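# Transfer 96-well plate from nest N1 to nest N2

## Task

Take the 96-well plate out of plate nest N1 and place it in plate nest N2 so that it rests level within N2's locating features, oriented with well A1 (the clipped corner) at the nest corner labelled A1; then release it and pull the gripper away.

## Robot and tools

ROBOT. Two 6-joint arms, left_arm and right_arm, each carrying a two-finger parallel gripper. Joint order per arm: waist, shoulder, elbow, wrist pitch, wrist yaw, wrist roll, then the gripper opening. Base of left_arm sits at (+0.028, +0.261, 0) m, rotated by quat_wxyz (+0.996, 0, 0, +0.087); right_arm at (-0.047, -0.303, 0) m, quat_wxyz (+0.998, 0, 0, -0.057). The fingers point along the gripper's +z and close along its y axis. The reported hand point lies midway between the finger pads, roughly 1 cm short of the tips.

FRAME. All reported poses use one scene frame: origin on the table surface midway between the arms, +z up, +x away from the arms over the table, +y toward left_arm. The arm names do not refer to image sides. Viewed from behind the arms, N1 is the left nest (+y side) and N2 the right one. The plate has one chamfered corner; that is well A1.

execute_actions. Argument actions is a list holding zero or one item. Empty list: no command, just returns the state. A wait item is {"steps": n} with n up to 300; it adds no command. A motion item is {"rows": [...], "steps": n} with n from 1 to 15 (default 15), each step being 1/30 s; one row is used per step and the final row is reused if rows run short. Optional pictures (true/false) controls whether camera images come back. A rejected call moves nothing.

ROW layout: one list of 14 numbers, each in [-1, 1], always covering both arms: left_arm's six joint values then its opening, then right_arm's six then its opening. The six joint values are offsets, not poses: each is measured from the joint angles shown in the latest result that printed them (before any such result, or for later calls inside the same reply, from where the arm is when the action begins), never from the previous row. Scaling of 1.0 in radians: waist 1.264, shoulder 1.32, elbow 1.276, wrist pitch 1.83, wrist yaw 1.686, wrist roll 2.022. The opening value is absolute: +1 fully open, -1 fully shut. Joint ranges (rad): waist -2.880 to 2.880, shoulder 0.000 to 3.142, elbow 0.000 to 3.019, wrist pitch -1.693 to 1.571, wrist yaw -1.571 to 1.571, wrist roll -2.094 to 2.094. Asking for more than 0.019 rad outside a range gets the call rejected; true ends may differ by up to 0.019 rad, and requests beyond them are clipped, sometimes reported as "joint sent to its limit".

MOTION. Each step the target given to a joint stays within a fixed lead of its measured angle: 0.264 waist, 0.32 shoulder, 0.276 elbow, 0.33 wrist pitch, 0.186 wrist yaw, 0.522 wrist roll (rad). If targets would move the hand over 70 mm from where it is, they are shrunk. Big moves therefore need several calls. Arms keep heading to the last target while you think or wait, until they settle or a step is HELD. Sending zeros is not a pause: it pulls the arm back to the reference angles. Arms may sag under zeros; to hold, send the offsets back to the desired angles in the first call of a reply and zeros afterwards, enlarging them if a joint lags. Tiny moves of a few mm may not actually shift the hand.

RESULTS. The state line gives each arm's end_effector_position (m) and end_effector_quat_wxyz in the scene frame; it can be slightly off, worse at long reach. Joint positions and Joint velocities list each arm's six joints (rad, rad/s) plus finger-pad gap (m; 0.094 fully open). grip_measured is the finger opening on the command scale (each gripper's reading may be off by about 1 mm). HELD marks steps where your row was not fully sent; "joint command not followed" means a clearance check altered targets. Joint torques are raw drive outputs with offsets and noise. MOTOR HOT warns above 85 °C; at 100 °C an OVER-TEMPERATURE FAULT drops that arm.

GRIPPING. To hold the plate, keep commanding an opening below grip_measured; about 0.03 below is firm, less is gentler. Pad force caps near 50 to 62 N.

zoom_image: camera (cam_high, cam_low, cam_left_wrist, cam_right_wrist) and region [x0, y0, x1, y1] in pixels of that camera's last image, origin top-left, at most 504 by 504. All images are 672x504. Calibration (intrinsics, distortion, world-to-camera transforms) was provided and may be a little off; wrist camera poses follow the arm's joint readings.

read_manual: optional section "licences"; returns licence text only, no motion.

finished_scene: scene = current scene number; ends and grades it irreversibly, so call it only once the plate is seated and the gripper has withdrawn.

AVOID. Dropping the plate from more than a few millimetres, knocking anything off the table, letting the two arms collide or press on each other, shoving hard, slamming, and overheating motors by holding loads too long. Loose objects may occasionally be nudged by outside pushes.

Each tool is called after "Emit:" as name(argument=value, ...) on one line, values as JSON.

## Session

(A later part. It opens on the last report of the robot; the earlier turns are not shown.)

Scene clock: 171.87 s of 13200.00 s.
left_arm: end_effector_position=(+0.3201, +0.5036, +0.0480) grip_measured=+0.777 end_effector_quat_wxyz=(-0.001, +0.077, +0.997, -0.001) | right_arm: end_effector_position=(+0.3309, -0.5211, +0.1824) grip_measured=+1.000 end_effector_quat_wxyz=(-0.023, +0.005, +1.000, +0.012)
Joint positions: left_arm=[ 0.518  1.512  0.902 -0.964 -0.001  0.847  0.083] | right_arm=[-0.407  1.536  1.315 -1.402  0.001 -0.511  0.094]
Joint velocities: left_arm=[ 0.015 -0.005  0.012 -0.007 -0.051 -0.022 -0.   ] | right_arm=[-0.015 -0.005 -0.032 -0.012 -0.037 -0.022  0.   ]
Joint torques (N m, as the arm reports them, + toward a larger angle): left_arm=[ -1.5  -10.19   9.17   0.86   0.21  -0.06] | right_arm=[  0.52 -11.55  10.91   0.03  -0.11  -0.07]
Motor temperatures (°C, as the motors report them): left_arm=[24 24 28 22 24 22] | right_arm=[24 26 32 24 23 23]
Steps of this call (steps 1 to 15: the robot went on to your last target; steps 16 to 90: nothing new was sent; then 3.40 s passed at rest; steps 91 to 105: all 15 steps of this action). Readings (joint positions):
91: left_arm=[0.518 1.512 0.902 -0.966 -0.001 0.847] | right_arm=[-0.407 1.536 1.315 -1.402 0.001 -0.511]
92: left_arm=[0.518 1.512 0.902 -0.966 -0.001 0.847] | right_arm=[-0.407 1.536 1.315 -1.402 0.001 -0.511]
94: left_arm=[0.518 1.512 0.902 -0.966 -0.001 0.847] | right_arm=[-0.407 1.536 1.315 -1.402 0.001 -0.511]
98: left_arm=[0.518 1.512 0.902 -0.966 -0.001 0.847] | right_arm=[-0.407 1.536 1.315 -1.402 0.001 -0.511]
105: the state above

Emit:
execute_actions(actions=[{"rows": [
[-0.004,0.006,0.0078,0.0076,0,-0.005,0.768, 0.002,-0.0098,0.0266,0.0027,-0.0006,-0.0038,1],
[-0.004,0.006,0.0078,0.0076,0,-0.005,0.76, 0.002,-0.0098,0.0266,0.0027,-0.0006,-0.0038,1],
[-0.004,0.006,0.0078,0.0076,0,-0.005,0.752, 0.002,-0.0098,0.0266,0.0027,-0.0006,-0.0038,1],
[-0.004,0.006,0.0078,0.0076,0,-0.005,0.744, 0.002,-0.0098,0.0266,0.0027,-0.0006,-0.0038,1],
[-0.004,0.006,0.0078,0.0076,0,-0.005,0.736, 0.002,-0.0098,0.0266,0.0027,-0.0006,-0.0038,1],
[-0.004,0.006,0.0078,0.0076,0,-0.005,0.728, 0.002,-0.0098,0.0266,0.0027,-0.0006,-0.0038,1],
[-0.004,0.006,0.0078,0.0076,0,-0.005,0.72, 0.002,-0.0098,0.0266,0.0027,-0.0006,-0.0038,1],
[-0.004,0.006,0.0078,0.0076,0,-0.005,0.715, 0.002,-0.0098,0.0266,0.0027,-0.0006,-0.0038,1]
], "steps": 12}])

Scene clock: 175.23 s of 13200.00 s.
left_arm: end_effector_position=(+0.3201, +0.5036, +0.0480) grip_measured=+0.725 end_effector_quat_wxyz=(-0.001, +0.077, +0.997, -0.001) | right_arm: end_effector_position=(+0.3309, -0.5211, +0.1824) grip_measured=+1.000 end_effector_quat_wxyz=(-0.023, +0.005, +1.000, +0.012)
Joint positions: left_arm=[ 0.518  1.512  0.902 -0.964 -0.001  0.847  0.081] | right_arm=[-0.407  1.536  1.315 -1.402  0.001 -0.511  0.094]
Joint velocities: left_arm=[-0.005  0.005 -0.022 -0.017 -0.051 -0.11   0.   ] | right_arm=[-0.005  0.005  0.017 -0.012  0.022 -0.022  0.   ]
Joint torques (N m, as the arm reports them, + toward a larger angle): left_arm=[ -1.41 -10.03   9.17   0.84   0.21  -0.06] | right_arm=[  0.53 -11.59  10.93   0.04  -0.1   -0.06]
Motor temperatures (°C, as the motors report them): left_arm=[24 24 28 22 24 22] | right_arm=[24 26 32 24 23 23]
Steps of this call (steps 1 to 15: the robot went on to your last target; steps 16 to 89: nothing new was sent; steps 90 to 101: all 12 steps of this action). Readings (joint positions):
90: left_arm=[0.518 1.512 0.902 -0.964 -0.001 0.847] | right_arm=[-0.407 1.536 1.315 -1.402 0.001 -0.511]
91: left_arm=[0.518 1.512 0.902 -0.964 -0.001 0.847] | right_arm=[-0.407 1.536 1.315 -1.402 0.001 -0.511]
93: left_arm=[0.518 1.512 0.902 -0.964 -0.001 0.847] | right_arm=[-0.407 1.536 1.315 -1.402 0.001 -0.511]
97: left_arm=[0.518 1.512 0.902 -0.964 -0.001 0.847] | right_arm=[-0.407 1.536 1.315 -1.402 0.001 -0.511]
101: the state above
camera_calibration (this result's frames):
cam_left_wrist: T_world_to_cam=[[-0.154077, -0.987995, 0.0112672, 0.546185], [-0.807953, 0.132547, 0.574145, 0.171195], [-0.568746, 0.0793592, -0.818676, 0.304288], [0, 0, 0, 1]] pos_world=[0.395534, 0.492788, 0.144668]
cam_right_wrist: T_world_to_cam=[[-0.014751, -0.999725, -0.0182524, -0.511198], [-0.7861, 0.000314004, 0.6181, 0.157516], [-0.617924, 0.0234658, -0.785888, 0.485592], [0, 0, 0, 1]] pos_world=[0.416342, -0.522501, 0.274929]

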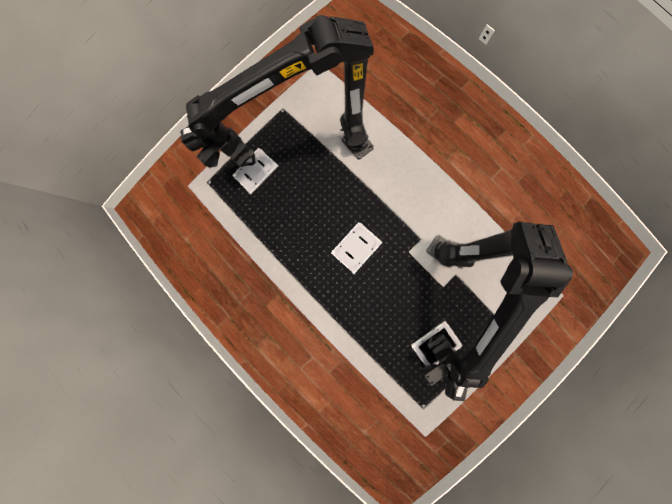

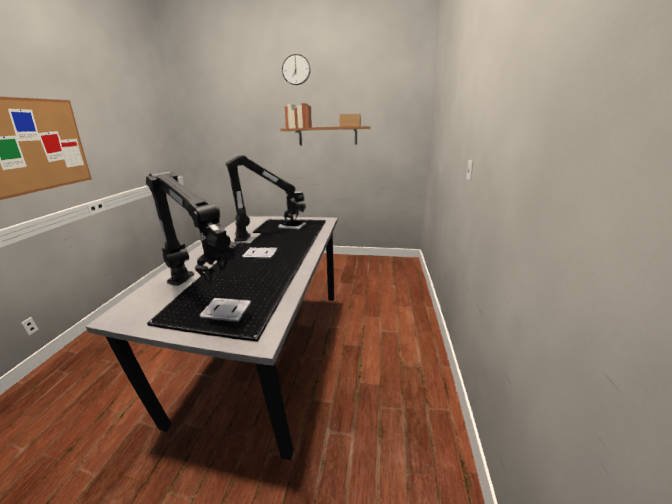

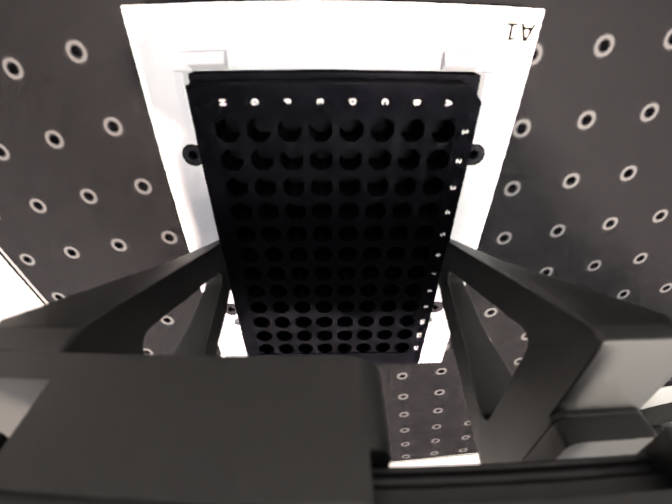

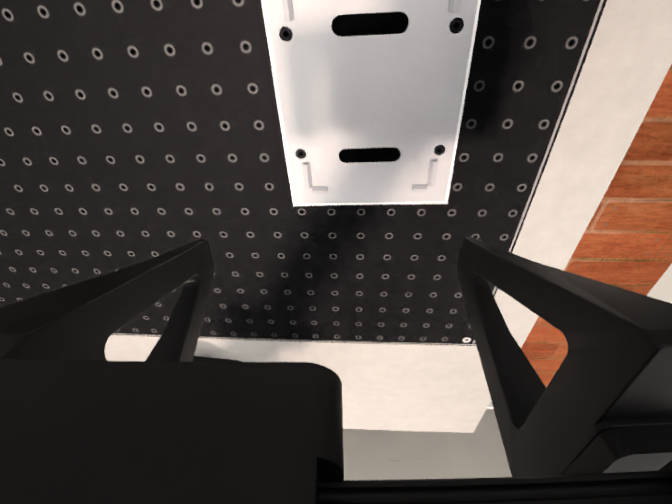

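Emit:
execute_actions(actions=[{"rows": [
[-0.002,-0.0061,0.0118,0,0,-0.002,0.705, 0.002,-0.0098,0.0266,0.0027,-0.0006,-0.0038,1],
[-0.002,-0.0121,0.0118,-0.0033,0,-0.002,0.695, 0.002,-0.0098,0.0266,0.0027,-0.0006,-0.0038,1],
[-0.002,-0.0182,0.0118,-0.0066,0,-0.002,0.69, 0.002,-0.0098,0.0266,0.0027,-0.0006,-0.0038,1],
[-0.002,-0.025,0.0118,-0.0098,0,-0.002,0.69, 0.002,-0.0098,0.0266,0.0027,-0.0006,-0.0038,1],
[-0.002,-0.0326,0.0157,-0.0142,0,-0.002,0.69, 0.002,-0.0098,0.0266,0.0027,-0.0006,-0.0038,1],
[-0.002,-0.0402,0.0219,-0.0219,0,-0.002,0.69, 0.002,-0.0098,0.0266,0.0027,-0.0006,-0.0038,1],
[-0.002,-0.0477,0.0298,-0.0328,0,-0.002,0.69, 0.002,-0.0098,0.0266,0.0027,-0.0006,-0.0038,1],
[-0.002,-0.0553,0.0392,-0.0454,0,-0.002,0.69, 0.002,-0.0098,0.0266,0.0027,-0.0006,-0.0038,1],
[-0.002,-0.0621,0.0494,-0.059,0,-0.002,0.69, 0.002,-0.0098,0.0266,0.0027,-0.0006,-0.0038,1],
[-0.002,-0.0674,0.0596,-0.0727,0,-0.002,0.69, 0.002,-0.0098,0.0266,0.0027,-0.0006,-0.0038,1],
[-0.002,-0.0712,0.069,-0.0847,0,-0.002,0.69, 0.002,-0.0098,0.0266,0.0027,-0.0006,-0.0038,1],
[-0.002,-0.0742,0.0768,-0.0945,0,-0.002,0.69, 0.002,-0.0098,0.0266,0.0027,-0.0006,-0.0038,1],
[-0.002,-0.0758,0.0823,-0.1011,0,-0.002,0.69, 0.002,-0.0098,0.0266,0.0027,-0.0006,-0.0038,1],
[-0.002,-0.0765,0.0854,-0.1049,0,-0.002,0.69, 0.002,-0.0098,0.0266,0.0027,-0.0006,-0.0038,1],
[-0.002,-0.0765,0.087,-0.106,0,-0.002,0.69, 0.002,-0.0098,0.0266,0.0027,-0.0006,-0.0038,1]
], "steps": 15}], pictures=false)

Emit:
execute_actions(actions=[{"steps": 12}])

Scene clock: 193.43 s of 13200.00 s.
left_arm: end_effector_position=(+0.3147, +0.4991, +0.1047) grip_measured=+0.706 end_effector_quat_wxyz=(-0.001, +0.077, +0.997, -0.001) | right_arm: end_effector_position=(+0.3309, -0.5211, +0.1824) grip_measured=+1.000 end_effector_quat_wxyz=(-0.023, +0.005, +1.000, +0.012)
Joint positions: left_arm=[ 0.518  1.412  0.966 -1.128 -0.001  0.847  0.08 ] | right_arm=[-0.407  1.536  1.315 -1.402  0.001 -0.511  0.094]
Joint velocities: left_arm=[-0.005 -0.122  0.291 -0.232 -0.007 -0.066 -0.001] | right_arm=[-0.005  0.005  0.022  0.007  0.037 -0.081  0.   ]
Joint torques (N m, as the arm reports them, + toward a larger angle): left_arm=[-1.17 -9.66 11.8  -0.2   0.21  0.  ] | right_arm=[  0.51 -11.6   10.9    0.05  -0.11  -0.06]
Motor temperatures (°C, as the motors report them): left_arm=[24 24 28 22 24 22] | right_arm=[24 26 32 24 23 23]
Steps of this call (steps 1 to 15: the robot went on to your last target; steps 16 to 90: nothing new was sent; then 14.70 s passed at rest; steps 91 to 105: all 15 steps of this action). Readings (joint positions):
91: left_arm=[0.518 1.512 0.902 -0.964 -0.001 0.847] | right_arm=[-0.407 1.536 1.315 -1.402 0.001 -0.511]
92: left_arm=[0.518 1.510 0.902 -0.964 -0.001 0.847] | right_arm=[-0.407 1.536 1.315 -1.402 0.001 -0.511]
94: left_arm=[0.518 1.505 0.902 -0.964 -0.001 0.847] | right_arm=[-0.407 1.536 1.315 -1.402 0.001 -0.511]
98: left_arm=[0.518 1.471 0.903 -0.998 -0.001 0.847] | right_arm=[-0.407 1.536 1.315 -1.402 0.001 -0.511]
105: the state above

Scene clock: 193.83 s of 13200.00 s.
left_arm: end_effector_position=(+0.3176, +0.5015, +0.1133) grip_measured=+0.706 end_effector_quat_wxyz=(+0.002, +0.077, +0.997, +0.003) | right_arm: end_effector_position=(+0.3309, -0.5211, +0.1824) grip_measured=+1.000 end_effector_quat_wxyz=(-0.023, +0.005, +1.000, +0.012)
Joint positions: left_arm=[ 0.518  1.404  0.983 -1.143 -0.001  0.847  0.08 ] | right_arm=[-0.407  1.536  1.315 -1.402  0.001 -0.511  0.094]
Joint velocities: left_arm=[-0.005 -0.005  0.012 -0.012  0.007  0.022 -0.001] | right_arm=[-0.005 -0.015 -0.002 -0.012 -0.007  0.007  0.   ]
Joint torques (N m, as the arm reports them, + toward a larger angle): left_arm=[-1.15 -9.2  11.79 -0.25  0.21  0.  ] | right_arm=[  0.51 -11.59  10.89   0.06  -0.11  -0.06]
Motor temperatures (°C, as the motors report them): left_arm=[24 24 29 22 24 22] | right_arm=[24 26 33 24 23 23]
Steps of this call (steps 1 to 12: the robot went on to your last target). Readings (joint positions):
1: left_arm=[0.518 1.408 0.974 -1.134 -0.001 0.847] | right_arm=[-0.407 1.536 1.315 -1.402 0.001 -0.511]
2: left_arm=[0.518 1.405 0.980 -1.136 -0.001 0.847] | right_arm=[-0.407 1.536 1.315 -1.402 0.001 -0.511]
4: left_arm=[0.518 1.404 0.983 -1.139 -0.001 0.847] | right_arm=[-0.407 1.536 1.315 -1.402 0.001 -0.511]
8: left_arm=[0.518 1.404 0.983 -1.143 -0.001 0.847] | right_arm=[-0.407 1.536 1.315 -1.402 0.001 -0.511]
12: the state above
camera_calibration (this result's frames):
cam_left_wrist: T_world_to_cam=[[-0.154136, -0.988043, 0.00354939, 0.543924], [-0.812483, 0.128791, 0.56858, 0.13587], [-0.562239, 0.0847548, -0.82262, 0.352211], [0, 0, 0, 1]] pos_world=[0.392257, 0.49007, 0.210552]
cam_right_wrist: T_world_to_cam=[[-0.014751, -0.999725, -0.0182524, -0.511198], [-0.7861, 0.000314004, 0.6181, 0.157516], [-0.617924, 0.0234658, -0.785888, 0.485592], [0, 0, 0, 1]] pos_world=[0.416342, -0.522501, 0.274929]

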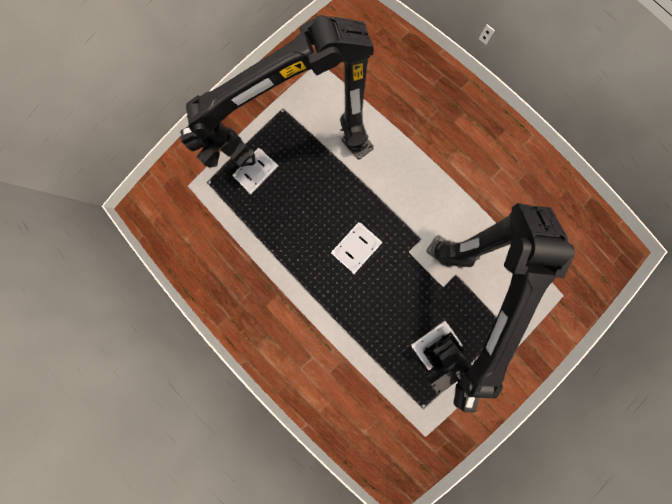

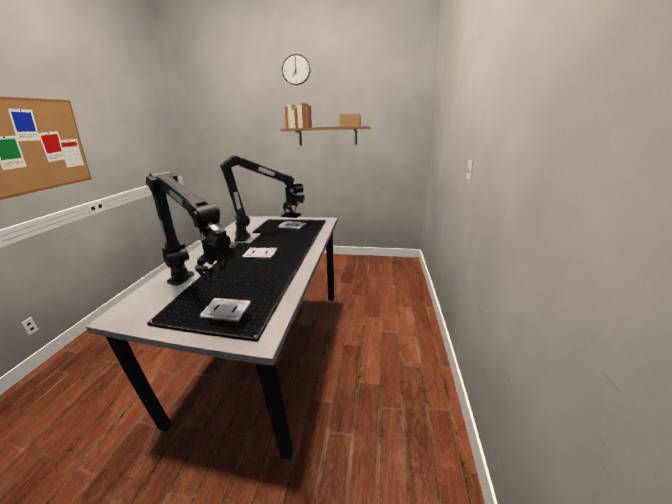

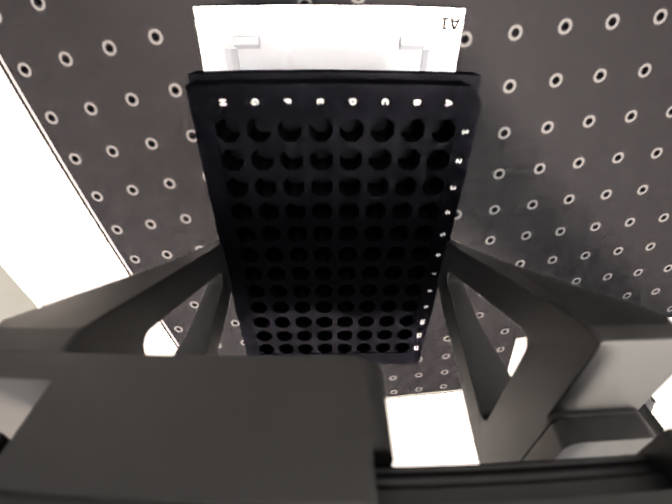

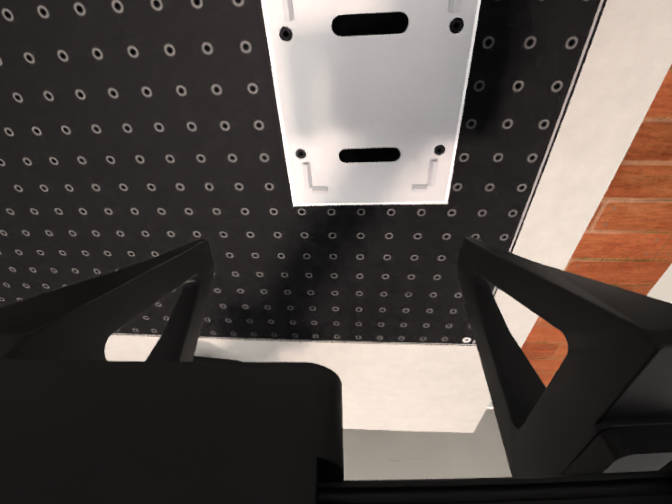

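Emit:
execute_actions(actions=[{"rows": [
[-0.0062,0.0055,0.0241,-0.0083,0,-0.007,0.68, 0.002,-0.0098,0.0266,0.0027,-0.0006,-0.0038,1],
[-0.0109,0.0068,0.0259,-0.0086,0,-0.0118,0.67, 0.002,-0.0098,0.0266,0.0027,-0.0006,-0.0038,1],
[-0.0186,0.0091,0.0288,-0.009,0,-0.0198,0.67, 0.002,-0.0098,0.0266,0.0027,-0.0006,-0.0038,1],
[-0.0294,0.0123,0.0329,-0.0096,0,-0.031,0.67, 0.002,-0.0098,0.0266,0.0027,-0.0006,-0.0038,1],
[-0.0432,0.0164,0.0382,-0.0104,0,-0.0453,0.67, 0.002,-0.0098,0.0266,0.0027,-0.0006,-0.0038,1],
[-0.0602,0.0215,0.0447,-0.0114,0,-0.0629,0.67, 0.002,-0.0098,0.0266,0.0027,-0.0006,-0.0038,1],
[-0.0802,0.0274,0.0523,-0.0125,0,-0.0837,0.67, 0.002,-0.0098,0.0266,0.0027,-0.0006,-0.0038,1],
[-0.1033,0.0343,0.0612,-0.0138,0,-0.1077,0.67, 0.002,-0.0098,0.0266,0.0027,-0.0006,-0.0038,1],
[-0.1295,0.042,0.0712,-0.0153,0,-0.1348,0.67, 0.002,-0.0098,0.0266,0.0027,-0.0006,-0.0038,1],
[-0.1588,0.0507,0.0824,-0.017,0,-0.1652,0.67, 0.002,-0.0098,0.0266,0.0027,-0.0006,-0.0038,1],
[-0.1912,0.0603,0.0947,-0.0188,0,-0.1988,0.67, 0.002,-0.0098,0.0266,0.0027,-0.0006,-0.0038,1],
[-0.2266,0.0708,0.1083,-0.0208,0,-0.2355,0.67, 0.002,-0.0098,0.0266,0.0027,-0.0006,-0.0038,1],
[-0.2636,0.0818,0.1224,-0.0229,0,-0.2738,0.67, 0.002,-0.0098,0.0266,0.0027,-0.0006,-0.0038,1],
[-0.3005,0.0928,0.1365,-0.025,0,-0.3122,0.67, 0.002,-0.0098,0.0266,0.0027,-0.0006,-0.0038,1],
[-0.3375,0.1037,0.1507,-0.0271,0,-0.3505,0.67, 0.002,-0.0098,0.0266,0.0027,-0.0006,-0.0038,1]
], "steps": 15}], pictures=false)

Emit:
execute_actions(actions=[{"rows": [
[-0.1342,0.0434,0.073,-0.0156,0,-0.1397,0.67, 0.002,-0.0098,0.0266,0.0027,-0.0006,-0.0038,1],
[-0.1712,0.0544,0.0871,-0.0177,0,-0.178,0.67, 0.002,-0.0098,0.0266,0.0027,-0.0006,-0.0038,1],
[-0.2081,0.0654,0.1012,-0.0198,0,-0.2164,0.67, 0.002,-0.0098,0.0266,0.0027,-0.0006,-0.0038,1],
[-0.2451,0.0763,0.1154,-0.0219,0,-0.2547,0.67, 0.002,-0.0098,0.0266,0.0027,-0.0006,-0.0038,1],
[-0.2821,0.0873,0.1295,-0.024,0,-0.2931,0.67, 0.002,-0.0098,0.0266,0.0027,-0.0006,-0.0038,1],
[-0.3191,0.0983,0.1436,-0.0261,0,-0.3314,0.67, 0.002,-0.0098,0.0266,0.0027,-0.0006,-0.0038,1],
[-0.3561,0.1092,0.1577,-0.0282,0,-0.3698,0.67, 0.002,-0.0098,0.0266,0.0027,-0.0006,-0.0038,1],
[-0.393,0.1202,0.1719,-0.0303,0,-0.4081,0.67, 0.002,-0.0098,0.0266,0.0027,-0.0006,-0.0038,1],
[-0.43,0.1312,0.186,-0.0324,0,-0.4465,0.67, 0.002,-0.0098,0.0266,0.0027,-0.0006,-0.0038,1],
[-0.467,0.1422,0.2001,-0.0345,0,-0.4848,0.67, 0.002,-0.0098,0.0266,0.0027,-0.0006,-0.0038,1],
[-0.504,0.1531,0.2143,-0.0366,0,-0.5232,0.67, 0.002,-0.0098,0.0266,0.0027,-0.0006,-0.0038,1],
[-0.5409,0.1641,0.2284,-0.0387,0,-0.5615,0.67, 0.002,-0.0098,0.0266,0.0027,-0.0006,-0.0038,1],
[-0.5779,0.1751,0.2425,-0.0408,0,-0.5999,0.67, 0.002,-0.0098,0.0266,0.0027,-0.0006,-0.0038,1],
[-0.6149,0.1861,0.2567,-0.0429,0,-0.6382,0.67, 0.002,-0.0098,0.0266,0.0027,-0.0006,-0.0038,1],
[-0.6519,0.197,0.2708,-0.045,0,-0.6765,0.67, 0.002,-0.0098,0.0266,0.0027,-0.0006,-0.0038,1]
], "steps": 15}], pictures=false)

Emit:
execute_actions(actions=[{"rows": [
[-0.1342,0.0434,0.073,-0.0156,0,-0.1397,0.67, 0.002,-0.0098,0.0266,0.0027,-0.0006,-0.0038,1],
[-0.1712,0.0544,0.0871,-0.0177,0,-0.178,0.67, 0.002,-0.0098,0.0266,0.0027,-0.0006,-0.0038,1],
[-0.2081,0.0654,0.1012,-0.0198,0,-0.2164,0.67, 0.002,-0.0098,0.0266,0.0027,-0.0006,-0.0038,1],
[-0.2435,0.0759,0.1148,-0.0218,0,-0.2531,0.67, 0.002,-0.0098,0.0266,0.0027,-0.0006,-0.0038,1],
[-0.2759,0.0855,0.1271,-0.0236,0,-0.2866,0.67, 0.002,-0.0098,0.0266,0.0027,-0.0006,-0.0038,1],
[-0.3052,0.0941,0.1383,-0.0253,0,-0.317,0.67, 0.002,-0.0098,0.0266,0.0027,-0.0006,-0.0038,1],
[-0.3314,0.1019,0.1483,-0.0268,0,-0.3442,0.67, 0.002,-0.0098,0.0266,0.0027,-0.0006,-0.0038,1],
[-0.3545,0.1088,0.1571,-0.0281,0,-0.3681,0.67, 0.002,-0.0098,0.0266,0.0027,-0.0006,-0.0038,1],
[-0.3746,0.1148,0.1648,-0.0292,0,-0.389,0.67, 0.002,-0.0098,0.0266,0.0027,-0.0006,-0.0038,1],
[-0.3914,0.1197,0.1713,-0.0302,0,-0.4065,0.67, 0.002,-0.0098,0.0266,0.0027,-0.0006,-0.0038,1],
[-0.4054,0.1239,0.1766,-0.031,0,-0.4209,0.67, 0.002,-0.0098,0.0266,0.0027,-0.0006,-0.0038,1],
[-0.4161,0.1271,0.1807,-0.0316,0,-0.432,0.67, 0.002,-0.0098,0.0266,0.0027,-0.0006,-0.0038,1],
[-0.4239,0.1294,0.1837,-0.032,0,-0.4401,0.67, 0.002,-0.0098,0.0266,0.0027,-0.0006,-0.0038,1],
[-0.4284,0.1307,0.1854,-0.0323,0,-0.4448,0.67, 0.002,-0.0098,0.0266,0.0027,-0.0006,-0.0038,1],
[-0.43,0.1312,0.186,-0.0324,0,-0.4465,0.67, 0.002,-0.0098,0.0266,0.0027,-0.0006,-0.0038,1]
], "steps": 15}], pictures=false)

Emit:
execute_actions(actions=[{"steps": 15}])

Scene clock: 256.37 s of 13200.00 s.
left_arm: end_effector_position=(+0.4178, +0.4103, +0.1188) grip_measured=+0.693 end_effector_quat_wxyz=(+0.001, +0.025, +1.000, +0.001) | right_arm: end_effector_position=(+0.3309, -0.5211, +0.1824) grip_measured=+1.000 end_effector_quat_wxyz=(-0.023, +0.005, +1.000, +0.012)
Joint positions: left_arm=[ 0.191  1.505  1.107 -1.169 -0.001  0.414  0.08 ] | right_arm=[-0.407  1.536  1.315 -1.402  0.001 -0.511  0.094]
Joint velocities: left_arm=[-1.411  0.435  0.579 -0.061 -0.037 -1.81  -0.001] | right_arm=[-0.015 -0.005 -0.002 -0.007 -0.066  0.022  0.   ]
Joint torques (N m, as the arm reports them, + toward a larger angle): left_arm=[ -1.86 -11.07  12.23  -0.23   0.21  -0.02] | right_arm=[  0.52 -11.63  10.91   0.08  -0.11  -0.06]
Motor temperatures (°C, as the motors report them): left_arm=[24 24 31 22 24 22] | right_arm=[24 26 33 24 23 23]
Steps of this call (steps 1 to 30: the robot went on to your last target; steps 31 to 90: nothing new was sent; then 59.03 s passed at rest; steps 91 to 105: all 15 steps of this action). Readings (joint positions):
91: left_arm=[0.518 1.404 0.983 -1.143 -0.001 0.847] | right_arm=[-0.407 1.536 1.315 -1.402 0.001 -0.511]
92: left_arm=[0.518 1.404 0.983 -1.143 -0.001 0.845] | right_arm=[-0.407 1.536 1.315 -1.402 0.001 -0.511]
94: left_arm=[0.512 1.405 0.983 -1.143 -0.001 0.832] | right_arm=[-0.407 1.536 1.315 -1.402 0.001 -0.511]
98: left_arm=[0.456 1.418 0.997 -1.151 -0.001 0.756] | right_arm=[-0.407 1.536 1.315 -1.402 0.001 -0.511]
105: the state above

Scene clock: 256.87 s of 13200.00 s.
left_arm: end_effector_position=(+0.5012, +0.0740, +0.1195) grip_measured=+0.693 end_effector_quat_wxyz=(+0.002, -0.122, +0.992, -0.000) | right_arm: end_effector_position=(+0.3309, -0.5211, +0.1824) grip_measured=+1.000 end_effector_quat_wxyz=(-0.023, +0.005, +1.000, +0.012)
Joint positions: left_arm=[-0.55   1.729  1.387 -1.225 -0.001 -0.622  0.08 ] | right_arm=[-0.407  1.536  1.315 -1.402  0.001 -0.511  0.094]
Joint velocities: left_arm=[-1.343  0.396  0.481 -0.11  -0.007 -2.205 -0.001] | right_arm=[ 0.005 -0.005  0.012 -0.017 -0.022 -0.051  0.   ]
Joint torques (N m, as the arm reports them, + toward a larger angle): left_arm=[ -1.88 -14.53  12.61  -0.33   0.04  -0.03] | right_arm=[  0.45 -11.59  10.92   0.03  -0.11  -0.06]
Motor temperatures (°C, as the motors report them): left_arm=[24 24 31 22 24 22] | right_arm=[24 26 33 24 23 23]
Steps of this call (steps 1 to 15: all 15 steps of this action). Readings (joint positions):
1: left_arm=[0.142 1.520 1.127 -1.171 -0.001 0.365] | right_arm=[-0.407 1.536 1.315 -1.402 0.001 -0.511]
2: left_arm=[0.091 1.536 1.146 -1.173 -0.001 0.313] | right_arm=[-0.407 1.536 1.315 -1.402 0.001 -0.511]
4: left_arm=[-0.013 1.566 1.183 -1.180 -0.001 0.195] | right_arm=[-0.407 1.536 1.315 -1.402 0.001 -0.511]
8: left_arm=[-0.217 1.628 1.260 -1.196 -0.001 -0.087] | right_arm=[-0.407 1.536 1.315 -1.402 0.001 -0.511]
15: the state above

Scene clock: 257.37 s of 13200.00 s.
left_arm: end_effector_position=(+0.3543, -0.2038, +0.1068) grip_measured=+0.693 end_effector_quat_wxyz=(-0.001, -0.215, +0.977, +0.000) | right_arm: end_effector_position=(+0.3309, -0.5211, +0.1824) grip_measured=+1.000 end_effector_quat_wxyz=(-0.023, +0.005, +1.000, +0.012)
Joint positions: left_arm=[-1.131  1.889  1.58  -1.263  0.001 -1.391  0.08 ] | right_arm=[-0.407  1.536  1.315 -1.402  0.001 -0.511  0.094]
Joint velocities: left_arm=[-0.396  0.034 -0.017 -0.056 -0.007 -0.725 -0.   ] | right_arm=[ 0.005 -0.015 -0.022  0.012 -0.007  0.081  0.   ]
Joint torques (N m, as the arm reports them, + toward a larger angle): left_arm=[  4.81 -17.22  13.53  -0.44  -0.14  -0.11] | right_arm=[  0.49 -11.67  10.88   0.05  -0.11  -0.06]
Motor temperatures (°C, as the motors report them): left_arm=[24 24 31 22 24 22] | right_arm=[24 26 34 24 23 23]
Steps of this call (steps 1 to 15: all 15 steps of this action). Readings (joint positions):
1: left_arm=[-0.596 1.743 1.403 -1.226 -0.001 -0.667] | right_arm=[-0.407 1.536 1.315 -1.402 0.001 -0.511]
2: left_arm=[-0.641 1.755 1.417 -1.227 -0.001 -0.710] | right_arm=[-0.407 1.536 1.315 -1.402 0.001 -0.511]
4: left_arm=[-0.732 1.779 1.445 -1.231 -0.001 -0.808] | right_arm=[-0.407 1.536 1.315 -1.402 0.001 -0.511]
8: left_arm=[-0.910 1.830 1.509 -1.246 -0.001 -1.045] | right_arm=[-0.407 1.536 1.315 -1.402 0.001 -0.511]
15: the state above

Scene clock: 257.87 s of 13200.00 s.
left_arm: end_effector_position=(+0.3744, -0.1874, +0.1066) grip_measured=+0.693 end_effector_quat_wxyz=(-0.001, -0.294, +0.956, +0.003) | right_arm: end_effector_position=(+0.3309, -0.5211, +0.1824) grip_measured=+1.000 end_effector_quat_wxyz=(-0.023, +0.005, +1.000, +0.012)
Joint positions: left_arm=[-1.086  1.89   1.58  -1.268 -0.    -1.509  0.08 ] | right_arm=[-0.407  1.536  1.315 -1.402  0.001 -0.511  0.094]
Joint velocities: left_arm=[-0.024 -0.005  0.002  0.017  0.007 -0.007 -0.001] | right_arm=[-0.005  0.005  0.007 -0.022  0.007 -0.095  0.   ]
Joint torques (N m, as the arm reports them, + toward a larger angle): left_arm=[ -1.5  -17.43  13.4   -0.36  -0.03  -0.07] | right_arm=[  0.51 -11.56  10.91   0.03  -0.11  -0.06]
Motor temperatures (°C, as the motors report them): left_arm=[24 24 31 22 24 22] | right_arm=[24 26 34 24 23 23]
Steps of this call (steps 1 to 15: the robot went on to your last target). Readings (joint positions):
1: left_arm=[-1.141 1.890 1.580 -1.265 0.001 -1.415] | right_arm=[-0.407 1.536 1.315 -1.402 0.001 -0.511]
2: left_arm=[-1.143 1.890 1.580 -1.267 0.001 -1.435] | right_arm=[-0.407 1.536 1.315 -1.402 0.001 -0.511]
4: left_arm=[-1.136 1.890 1.580 -1.268 0.001 -1.463] | right_arm=[-0.407 1.536 1.315 -1.402 0.001 -0.511]
8: left_arm=[-1.104 1.890 1.580 -1.268 0.000 -1.493] | right_arm=[-0.407 1.536 1.315 -1.402 0.001 -0.511]
15: the state above
camera_calibration (this result's frames):
cam_left_wrist: T_world_to_cam=[[0.562295, -0.826933, 0.00248451, -0.365896], [-0.678931, -0.459938, 0.572285, 0.113885], [-0.472098, -0.32348, -0.820051, 0.326451], [0, 0, 0, 1]] pos_world=[0.437178, -0.144591, 0.203441]
cam_right_wrist: T_world_to_cam=[[-0.014751, -0.999725, -0.0182524, -0.511198], [-0.7861, 0.000314004, 0.6181, 0.157516], [-0.617924, 0.0234658, -0.785888, 0.485592], [0, 0, 0, 1]] pos_world=[0.416342, -0.522501, 0.274929]

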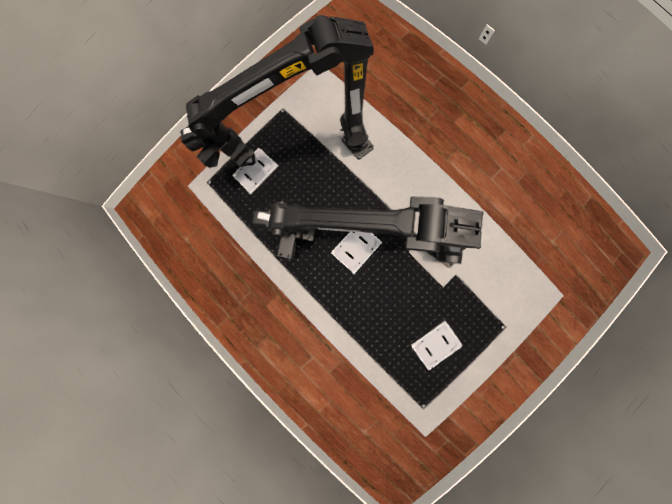

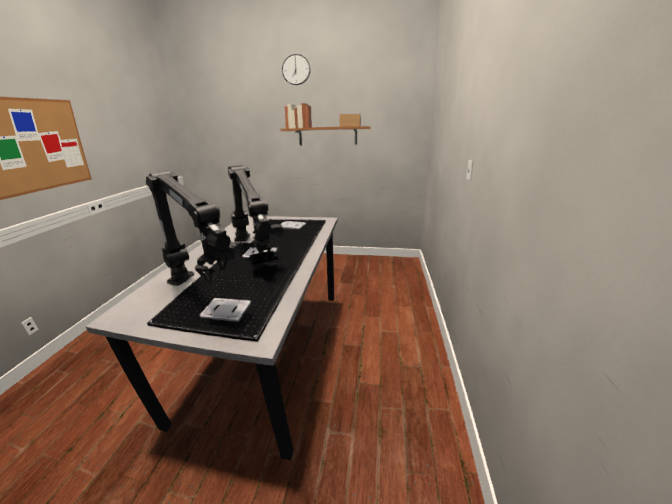

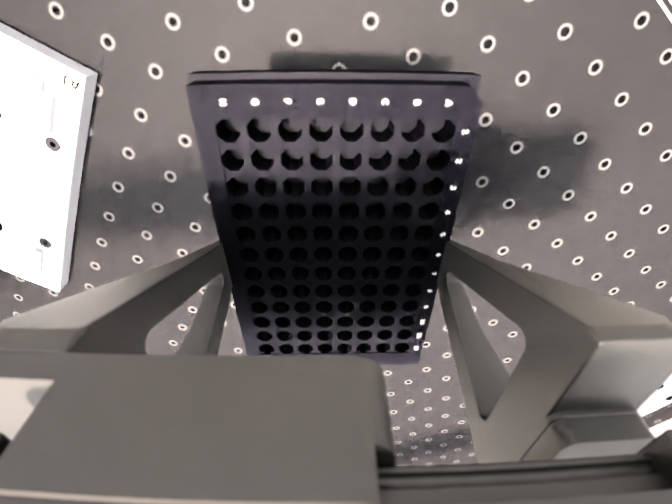

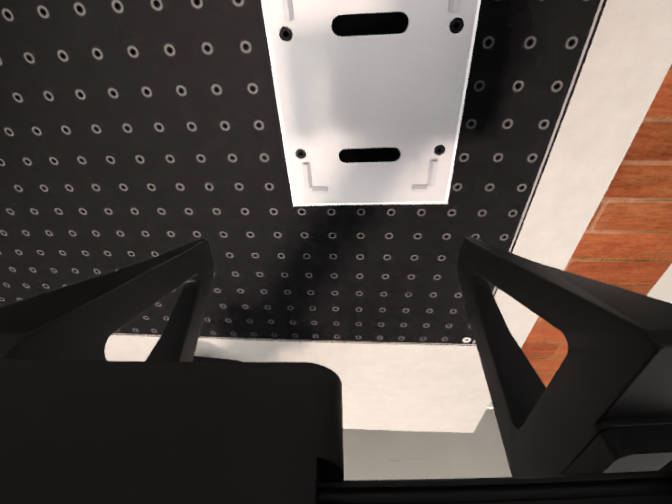

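Emit:
zoom_image(camera="cam_left_wrist", region=[420, 0, 672, 252])

Emit:
zoom_image(camera="cam_left_wrist", region=[60, 0, 312, 252])

Region (420, 0, 672, 252) of cam_left_wrist's 672x504 image, scaled by 2.000, with more detail than that image has.

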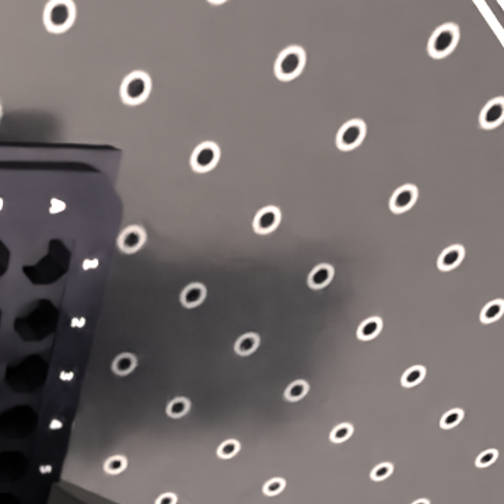

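Region (60, 0, 312, 252) of cam_left_wrist's 672x504 image, scaled by 2.000, with more detail than that image has.

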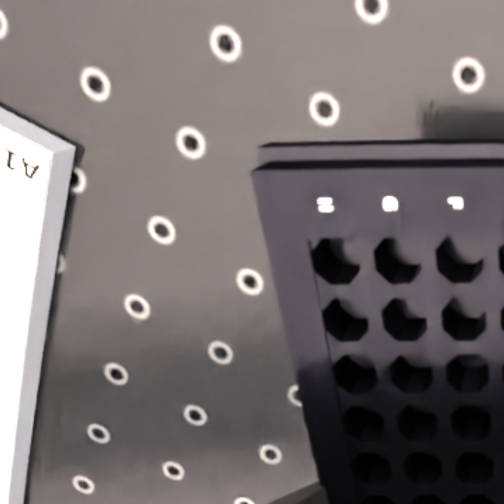

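Emit:
execute_actions(actions=[{"rows": [
[0.0036,0.0083,0.0129,0.0092,0.001,-0.015,0.67, 0.002,-0.0098,0.0266,0.0027,-0.0006,-0.0038,1],
[0.0054,0.009,0.0098,0.0127,0.002,-0.03,0.67, 0.002,-0.0098,0.0266,0.0027,-0.0006,-0.0038,1],
[0.0082,0.0101,0.0049,0.0181,0.003,-0.046,0.67, 0.002,-0.0098,0.0266,0.0027,-0.0006,-0.0038,1],
[0.0118,0.0116,-0.0013,0.0251,0.004,-0.062,0.67, 0.002,-0.0098,0.0266,0.0027,-0.0006,-0.0038,1],
[0.016,0.0133,-0.0086,0.0333,0.005,-0.077,0.67, 0.002,-0.0098,0.0266,0.0027,-0.0006,-0.0038,1],
[0.0207,0.0152,-0.0167,0.0423,0.006,-0.09,0.67, 0.002,-0.0098,0.0266,0.0027,-0.0006,-0.0038,1],
[0.0256,0.0172,-0.0252,0.0519,0.007,-0.1,0.67, 0.002,-0.0098,0.0266,0.0027,-0.0006,-0.0038,1],
[0.0307,0.0193,-0.034,0.0616,0.007,-0.1063,0.67, 0.002,-0.0098,0.0266,0.0027,-0.0006,-0.0038,1],
[0.0356,0.0213,-0.0425,0.0712,0.007,-0.1063,0.67, 0.002,-0.0098,0.0266,0.0027,-0.0006,-0.0038,1],
[0.0403,0.0232,-0.0506,0.0802,0.007,-0.1063,0.67, 0.002,-0.0098,0.0266,0.0027,-0.0006,-0.0038,1],
[0.0445,0.0249,-0.0579,0.0884,0.007,-0.1063,0.67, 0.002,-0.0098,0.0266,0.0027,-0.0006,-0.0038,1],
[0.0481,0.0264,-0.0641,0.0954,0.007,-0.1063,0.67, 0.002,-0.0098,0.0266,0.0027,-0.0006,-0.0038,1],
[0.0509,0.0275,-0.069,0.1008,0.007,-0.1063,0.67, 0.002,-0.0098,0.0266,0.0027,-0.0006,-0.0038,1],
[0.0527,0.0282,-0.0721,0.1043,0.007,-0.1063,0.67, 0.002,-0.0098,0.0266,0.0027,-0.0006,-0.0038,1],
[0.0533,0.0285,-0.0732,0.1055,0.007,-0.1063,0.67, 0.002,-0.0098,0.0266,0.0027,-0.0006,-0.0038,1]
], "steps": 15}], pictures=false)

Emit:
execute_actions(actions=[{"steps": 15}])

Scene clock: 292.43 s of 13200.00 s.
left_arm: end_effector_position=(+0.4051, -0.1724, +0.0692) grip_measured=+0.693 end_effector_quat_wxyz=(+0.004, -0.409, +0.912, -0.029) | right_arm: end_effector_position=(+0.3309, -0.5211, +0.1824) grip_measured=+1.000 end_effector_quat_wxyz=(-0.023, +0.005, +1.000, +0.012)
Joint positions: left_arm=[-1.025  1.904  1.497 -1.105  0.009 -1.695  0.08 ] | right_arm=[-0.407  1.536  1.315 -1.402  0.001 -0.511  0.094]
Joint velocities: left_arm=[ 0.171  0.142 -0.178  0.203 -0.066 -0.139 -0.001] | right_arm=[-0.005 -0.005  0.002  0.007  0.037  0.051  0.   ]
Joint torques (N m, as the arm reports them, + toward a larger angle): left_arm=[ -1.28 -16.94   9.44   1.01   0.13  -0.06] | right_arm=[  0.53 -11.62  10.89   0.03  -0.1   -0.06]
Motor temperatures (°C, as the motors report them): left_arm=[24 25 32 22 24 22] | right_arm=[24 26 34 24 23 23]
Steps of this call (steps 1 to 15: the robot went on to your last target; steps 16 to 90: nothing new was sent; then 31.07 s passed at rest; steps 91 to 105: all 15 steps of this action). Readings (joint positions):
91: left_arm=[-1.088 1.890 1.580 -1.268 -0.000 -1.515] | right_arm=[-0.407 1.536 1.315 -1.402 0.001 -0.511]
92: left_arm=[-1.088 1.890 1.580 -1.267 -0.000 -1.523] | right_arm=[-0.407 1.536 1.315 -1.402 0.001 -0.511]
94: left_arm=[-1.086 1.890 1.580 -1.256 0.003 -1.551] | right_arm=[-0.407 1.536 1.315 -1.402 0.001 -0.511]
98: left_arm=[-1.075 1.890 1.565 -1.200 0.009 -1.632] | right_arm=[-0.407 1.536 1.315 -1.402 0.001 -0.511]
105: the state above

Scene clock: 292.93 s of 13200.00 s.
left_arm: end_effector_position=(+0.4088, -0.1666, +0.0573) grip_measured=+0.693 end_effector_quat_wxyz=(+0.002, -0.422, +0.906, -0.024) | right_arm: end_effector_position=(+0.3309, -0.5211, +0.1824) grip_measured=+1.000 end_effector_quat_wxyz=(-0.023, +0.005, +1.000, +0.012)
Joint positions: left_arm=[-1.014  1.919  1.486 -1.091  0.009 -1.711  0.08 ] | right_arm=[-0.407  1.536  1.315 -1.402  0.001 -0.511  0.094]
Joint velocities: left_arm=[-0.015 -0.005  0.002  0.017  0.037  0.007 -0.   ] | right_arm=[-0.005 -0.015 -0.012  0.002 -0.051 -0.007  0.   ]
Joint torques (N m, as the arm reports them, + toward a larger angle): left_arm=[ -1.26 -17.84   9.21   0.93   0.12  -0.06] | right_arm=[  0.6  -11.61  10.92   0.04  -0.11  -0.06]
Motor temperatures (°C, as the motors report them): left_arm=[24 25 32 22 24 22] | right_arm=[24 26 34 24 23 23]
Steps of this call (steps 1 to 15: the robot went on to your last target). Readings (joint positions):
1: left_arm=[-1.020 1.909 1.492 -1.100 0.009 -1.699] | right_arm=[-0.407 1.536 1.315 -1.402 0.001 -0.511]
2: left_arm=[-1.016 1.913 1.489 -1.097 0.009 -1.701] | right_arm=[-0.407 1.536 1.315 -1.402 0.001 -0.511]
4: left_arm=[-1.012 1.918 1.487 -1.094 0.009 -1.705] | right_arm=[-0.407 1.536 1.315 -1.402 0.001 -0.511]
8: left_arm=[-1.014 1.919 1.486 -1.092 0.009 -1.709] | right_arm=[-0.407 1.536 1.315 -1.402 0.001 -0.511]
15: the state above
camera_calibration (this result's frames):
cam_left_wrist: T_world_to_cam=[[0.76455, -0.642256, 0.0544955, -0.422811], [-0.546082, -0.600501, 0.584117, 0.0965329], [-0.342428, -0.476346, -0.809838, 0.229944], [0, 0, 0, 1]] pos_world=[0.454715, -0.104052, 0.152872]
cam_right_wrist: T_world_to_cam=[[-0.014751, -0.999725, -0.0182524, -0.511198], [-0.7861, 0.000314004, 0.6181, 0.157516], [-0.617924, 0.0234658, -0.785888, 0.485592], [0, 0, 0, 1]] pos_world=[0.416342, -0.522501, 0.274929]

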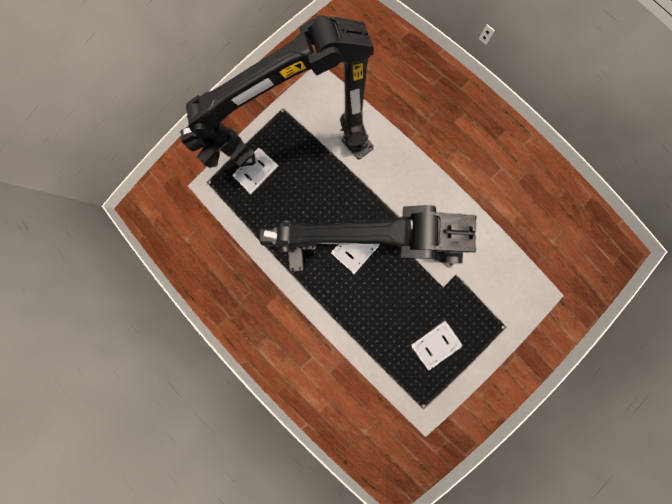

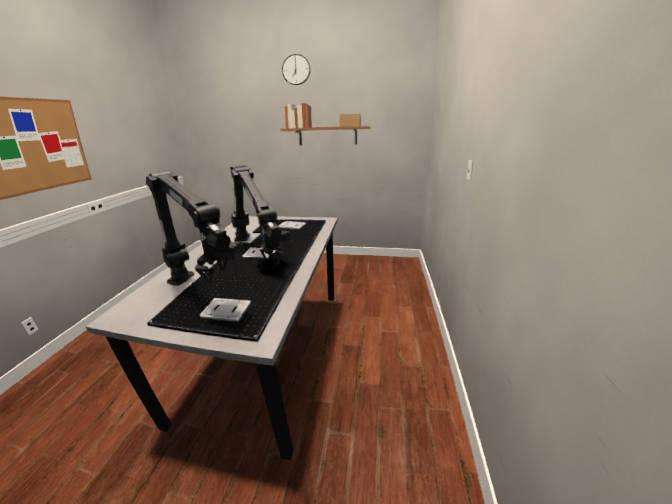

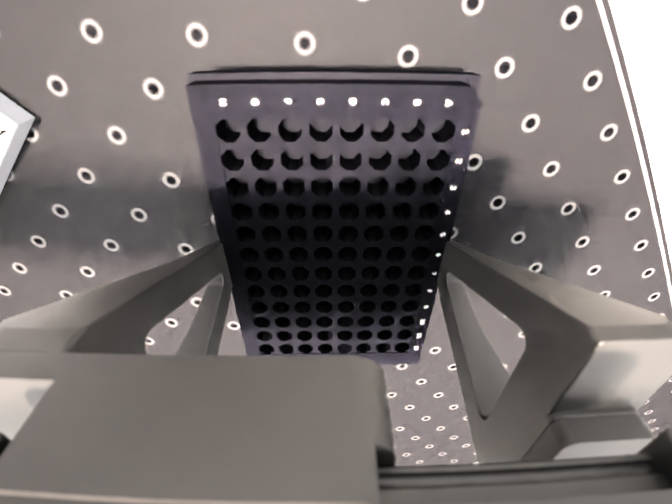

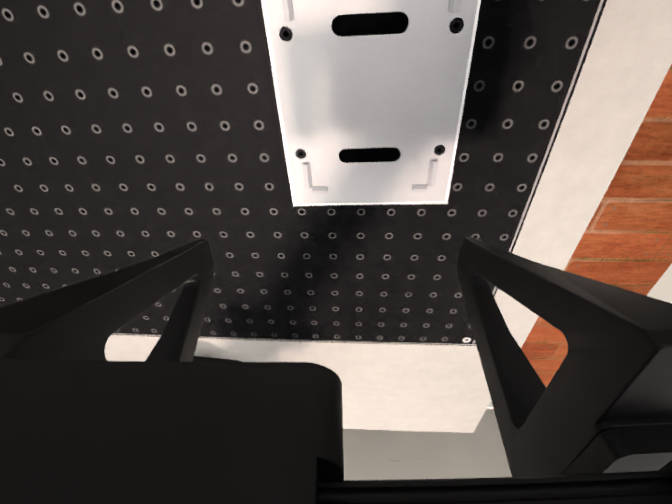

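Emit:
zoom_image(camera="cam_left_wrist", region=[0, 0, 252, 280])

Emit:
zoom_image(camera="cam_left_wrist", region=[420, 0, 672, 280])

Emit:
zoom_image(camera="cam_left_wrist", region=[170, 0, 520, 130])

Region (0, 0, 252, 280) of cam_left_wrist's 672x504 image, scaled by 1.800, with more detail than that image has; it fills the left 454 columns of this view, and the rest is white.

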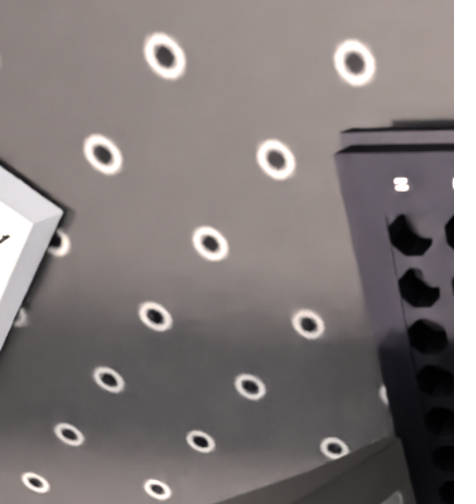

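Region (420, 0, 672, 280) of cam_left_wrist's 672x504 image, scaled by 1.800, with more detail than that image has; it fills the left 454 columns of this view, and the rest is white.

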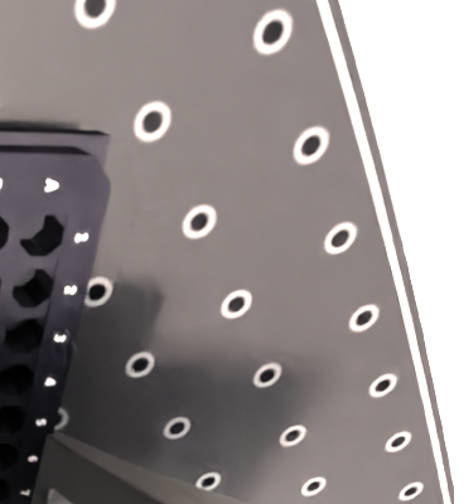

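Region (170, 0, 520, 130) of cam_left_wrist's 672x504 image, scaled by 1.440, with more detail than that image has; it fills the top 187 rows of this view, and the rest is white.

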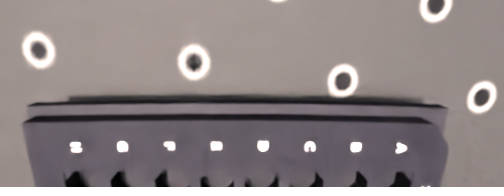

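Emit:
execute_actions(actions=[{"rows": [
[0,0.007,-0.0002,0.0089,-0.002,-0.003,0.67, 0.002,-0.0098,0.0266,0.0027,-0.0006,-0.0038,1],
[0,0.0077,-0.0006,0.0094,-0.004,-0.003,0.67, 0.002,-0.0098,0.0266,0.0027,-0.0006,-0.0038,1],
[0,0.0087,-0.0012,0.0103,-0.006,-0.003,0.67, 0.002,-0.0098,0.0266,0.0027,-0.0006,-0.0038,1],
[0,0.01,-0.0021,0.0114,-0.008,-0.003,0.67, 0.002,-0.0098,0.0266,0.0027,-0.0006,-0.0038,1],
[0,0.0115,-0.0031,0.0127,-0.0095,-0.003,0.67, 0.002,-0.0098,0.0266,0.0027,-0.0006,-0.0038,1],
[0,0.0132,-0.0042,0.0141,-0.0107,-0.003,0.67, 0.002,-0.0098,0.0266,0.0027,-0.0006,-0.0038,1],
[0,0.015,-0.0053,0.0156,-0.0107,-0.003,0.67, 0.002,-0.0098,0.0266,0.0027,-0.0006,-0.0038,1],
[0,0.0168,-0.0065,0.0171,-0.0107,-0.003,0.67, 0.002,-0.0098,0.0266,0.0027,-0.0006,-0.0038,1],
[0,0.0186,-0.0076,0.0186,-0.0107,-0.003,0.67, 0.002,-0.0098,0.0266,0.0027,-0.0006,-0.0038,1],
[0,0.0203,-0.0087,0.02,-0.0107,-0.003,0.67, 0.002,-0.0098,0.0266,0.0027,-0.0006,-0.0038,1],
[0,0.0218,-0.0097,0.0213,-0.0107,-0.003,0.67, 0.002,-0.0098,0.0266,0.0027,-0.0006,-0.0038,1],
[0,0.0231,-0.0106,0.0224,-0.0107,-0.003,0.67, 0.002,-0.0098,0.0266,0.0027,-0.0006,-0.0038,1],
[0,0.0241,-0.0112,0.0233,-0.0107,-0.003,0.67, 0.002,-0.0098,0.0266,0.0027,-0.0006,-0.0038,1],
[0,0.0248,-0.0117,0.0238,-0.0107,-0.003,0.67, 0.002,-0.0098,0.0266,0.0027,-0.0006,-0.0038,1],
[0,0.025,-0.0118,0.024,-0.0107,-0.003,0.67, 0.002,-0.0098,0.0266,0.0027,-0.0006,-0.0038,1]
], "steps": 15}], pictures=false)

Emit:
execute_actions(actions=[{"steps": 12}])

Scene clock: 324.73 s of 13200.00 s.
left_arm: end_effector_position=(+0.4125, -0.1667, +0.0508) grip_measured=+0.693 end_effector_quat_wxyz=(+0.011, -0.422, +0.906, -0.027) | right_arm: end_effector_position=(+0.3309, -0.5211, +0.1824) grip_measured=+1.000 end_effector_quat_wxyz=(-0.023, +0.005, +1.000, +0.012)
Joint positions: left_arm=[-1.014  1.927  1.478 -1.065 -0.006 -1.712  0.08 ] | right_arm=[-0.407  1.536  1.315 -1.402  0.001 -0.511  0.094]
Joint velocities: left_arm=[-0.005  0.063 -0.027  0.017 -0.037 -0.007 -0.002] | right_arm=[-0.015 -0.015  0.007 -0.002 -0.037 -0.022  0.   ]
Joint torques (N m, as the arm reports them, + toward a larger angle): left_arm=[ -0.95 -16.62   8.65   0.99  -0.11  -0.02] | right_arm=[  0.55 -11.65  10.9    0.04  -0.11  -0.06]
Motor temperatures (°C, as the motors report them): left_arm=[24 25 30 22 24 22] | right_arm=[24 26 34 24 23 23]
Steps of this call (steps 1 to 15: the robot went on to your last target; steps 16 to 90: nothing new was sent; then 28.30 s passed at rest; steps 91 to 105: all 15 steps of this action). Readings (joint positions):
91: left_arm=[-1.014 1.919 1.486 -1.091 0.009 -1.712] | right_arm=[-0.407 1.536 1.315 -1.402 0.001 -0.511]
92: left_arm=[-1.014 1.919 1.486 -1.091 0.007 -1.712] | right_arm=[-0.407 1.536 1.315 -1.402 0.001 -0.511]
94: left_arm=[-1.014 1.919 1.486 -1.089 0.001 -1.712] | right_arm=[-0.407 1.536 1.315 -1.402 0.001 -0.511]
98: left_arm=[-1.014 1.919 1.486 -1.081 -0.006 -1.712] | right_arm=[-0.407 1.536 1.315 -1.402 0.001 -0.511]
105: the state above

Scene clock: 325.13 s of 13200.00 s.
left_arm: end_effector_position=(+0.4110, -0.1650, +0.0442) grip_measured=+0.693 end_effector_quat_wxyz=(+0.010, -0.422, +0.906, -0.021) | right_arm: end_effector_position=(+0.3309, -0.5211, +0.1824) grip_measured=+1.000 end_effector_quat_wxyz=(-0.023, +0.005, +1.000, +0.012)
Joint positions: left_arm=[-1.014  1.936  1.474 -1.064 -0.006 -1.712  0.08 ] | right_arm=[-0.407  1.536  1.315 -1.402  0.001 -0.511  0.094]
Joint velocities: left_arm=[-0.024 -0.005 -0.007  0.002 -0.051 -0.007  0.001] | right_arm=[-0.005 -0.005  0.007  0.012 -0.066 -0.066  0.   ]
Joint torques (N m, as the arm reports them, + toward a larger angle): left_arm=[ -0.92 -17.19   8.85   0.95  -0.12  -0.02] | right_arm=[  0.52 -11.64  10.91   0.06  -0.1   -0.06]
Motor temperatures (°C, as the motors report them): left_arm=[24 25 30 22 24 22] | right_arm=[24 26 34 24 23 23]
Steps of this call (steps 1 to 12: the robot went on to your last target). Readings (joint positions):
1: left_arm=[-1.014 1.929 1.477 -1.064 -0.006 -1.712] | right_arm=[-0.407 1.536 1.315 -1.402 0.001 -0.511]
2: left_arm=[-1.014 1.931 1.476 -1.064 -0.006 -1.712] | right_arm=[-0.407 1.536 1.315 -1.402 0.001 -0.511]
4: left_arm=[-1.014 1.934 1.475 -1.064 -0.006 -1.712] | right_arm=[-0.407 1.536 1.315 -1.402 0.001 -0.511]
8: left_arm=[-1.014 1.936 1.474 -1.064 -0.006 -1.712] | right_arm=[-0.407 1.536 1.315 -1.402 0.001 -0.511]
12: the state above
camera_calibration (this result's frames):
cam_left_wrist: T_world_to_cam=[[0.76492, -0.641757, 0.0551782, -0.4229], [-0.551303, -0.607984, 0.571333, 0.107798], [-0.333109, -0.467444, -0.818862, 0.218882], [0, 0, 0, 1]] pos_world=[0.455826, -0.103545, 0.14098]
cam_right_wrist: T_world_to_cam=[[-0.014751, -0.999725, -0.0182524, -0.511198], [-0.7861, 0.000314004, 0.6181, 0.157516], [-0.617924, 0.0234658, -0.785888, 0.485592], [0, 0, 0, 1]] pos_world=[0.416342, -0.522501, 0.274929]

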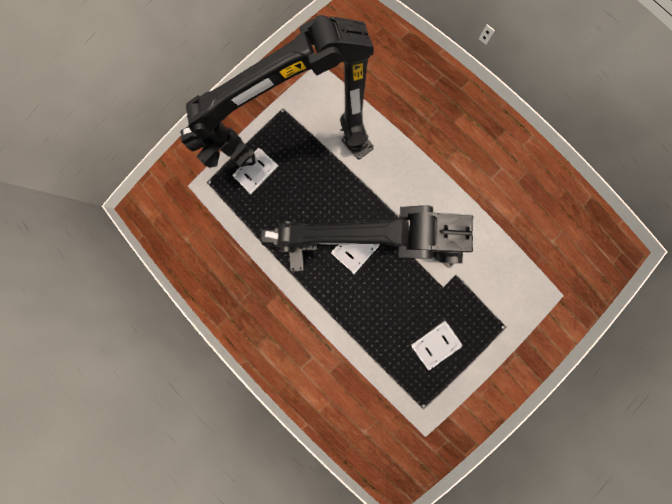

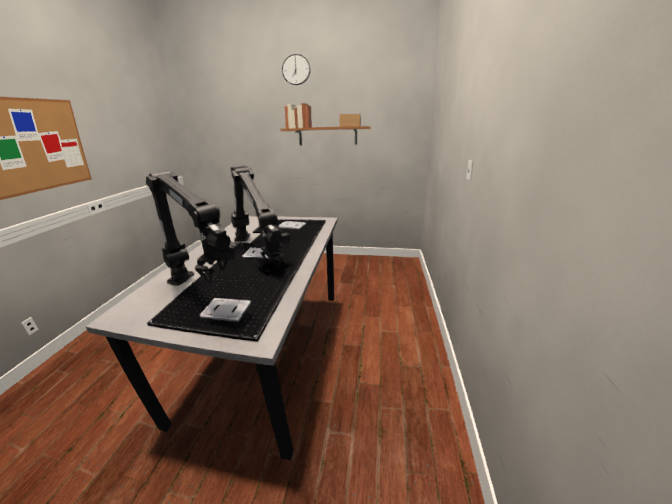

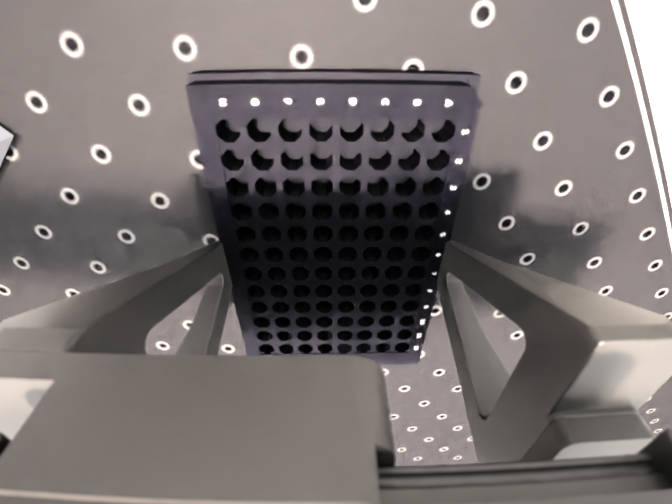

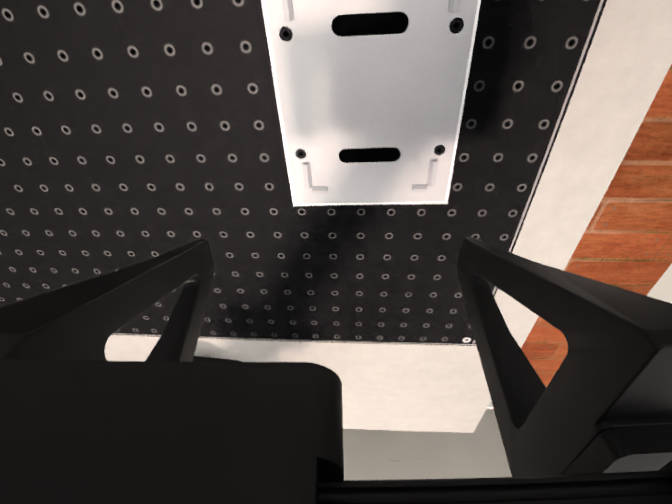

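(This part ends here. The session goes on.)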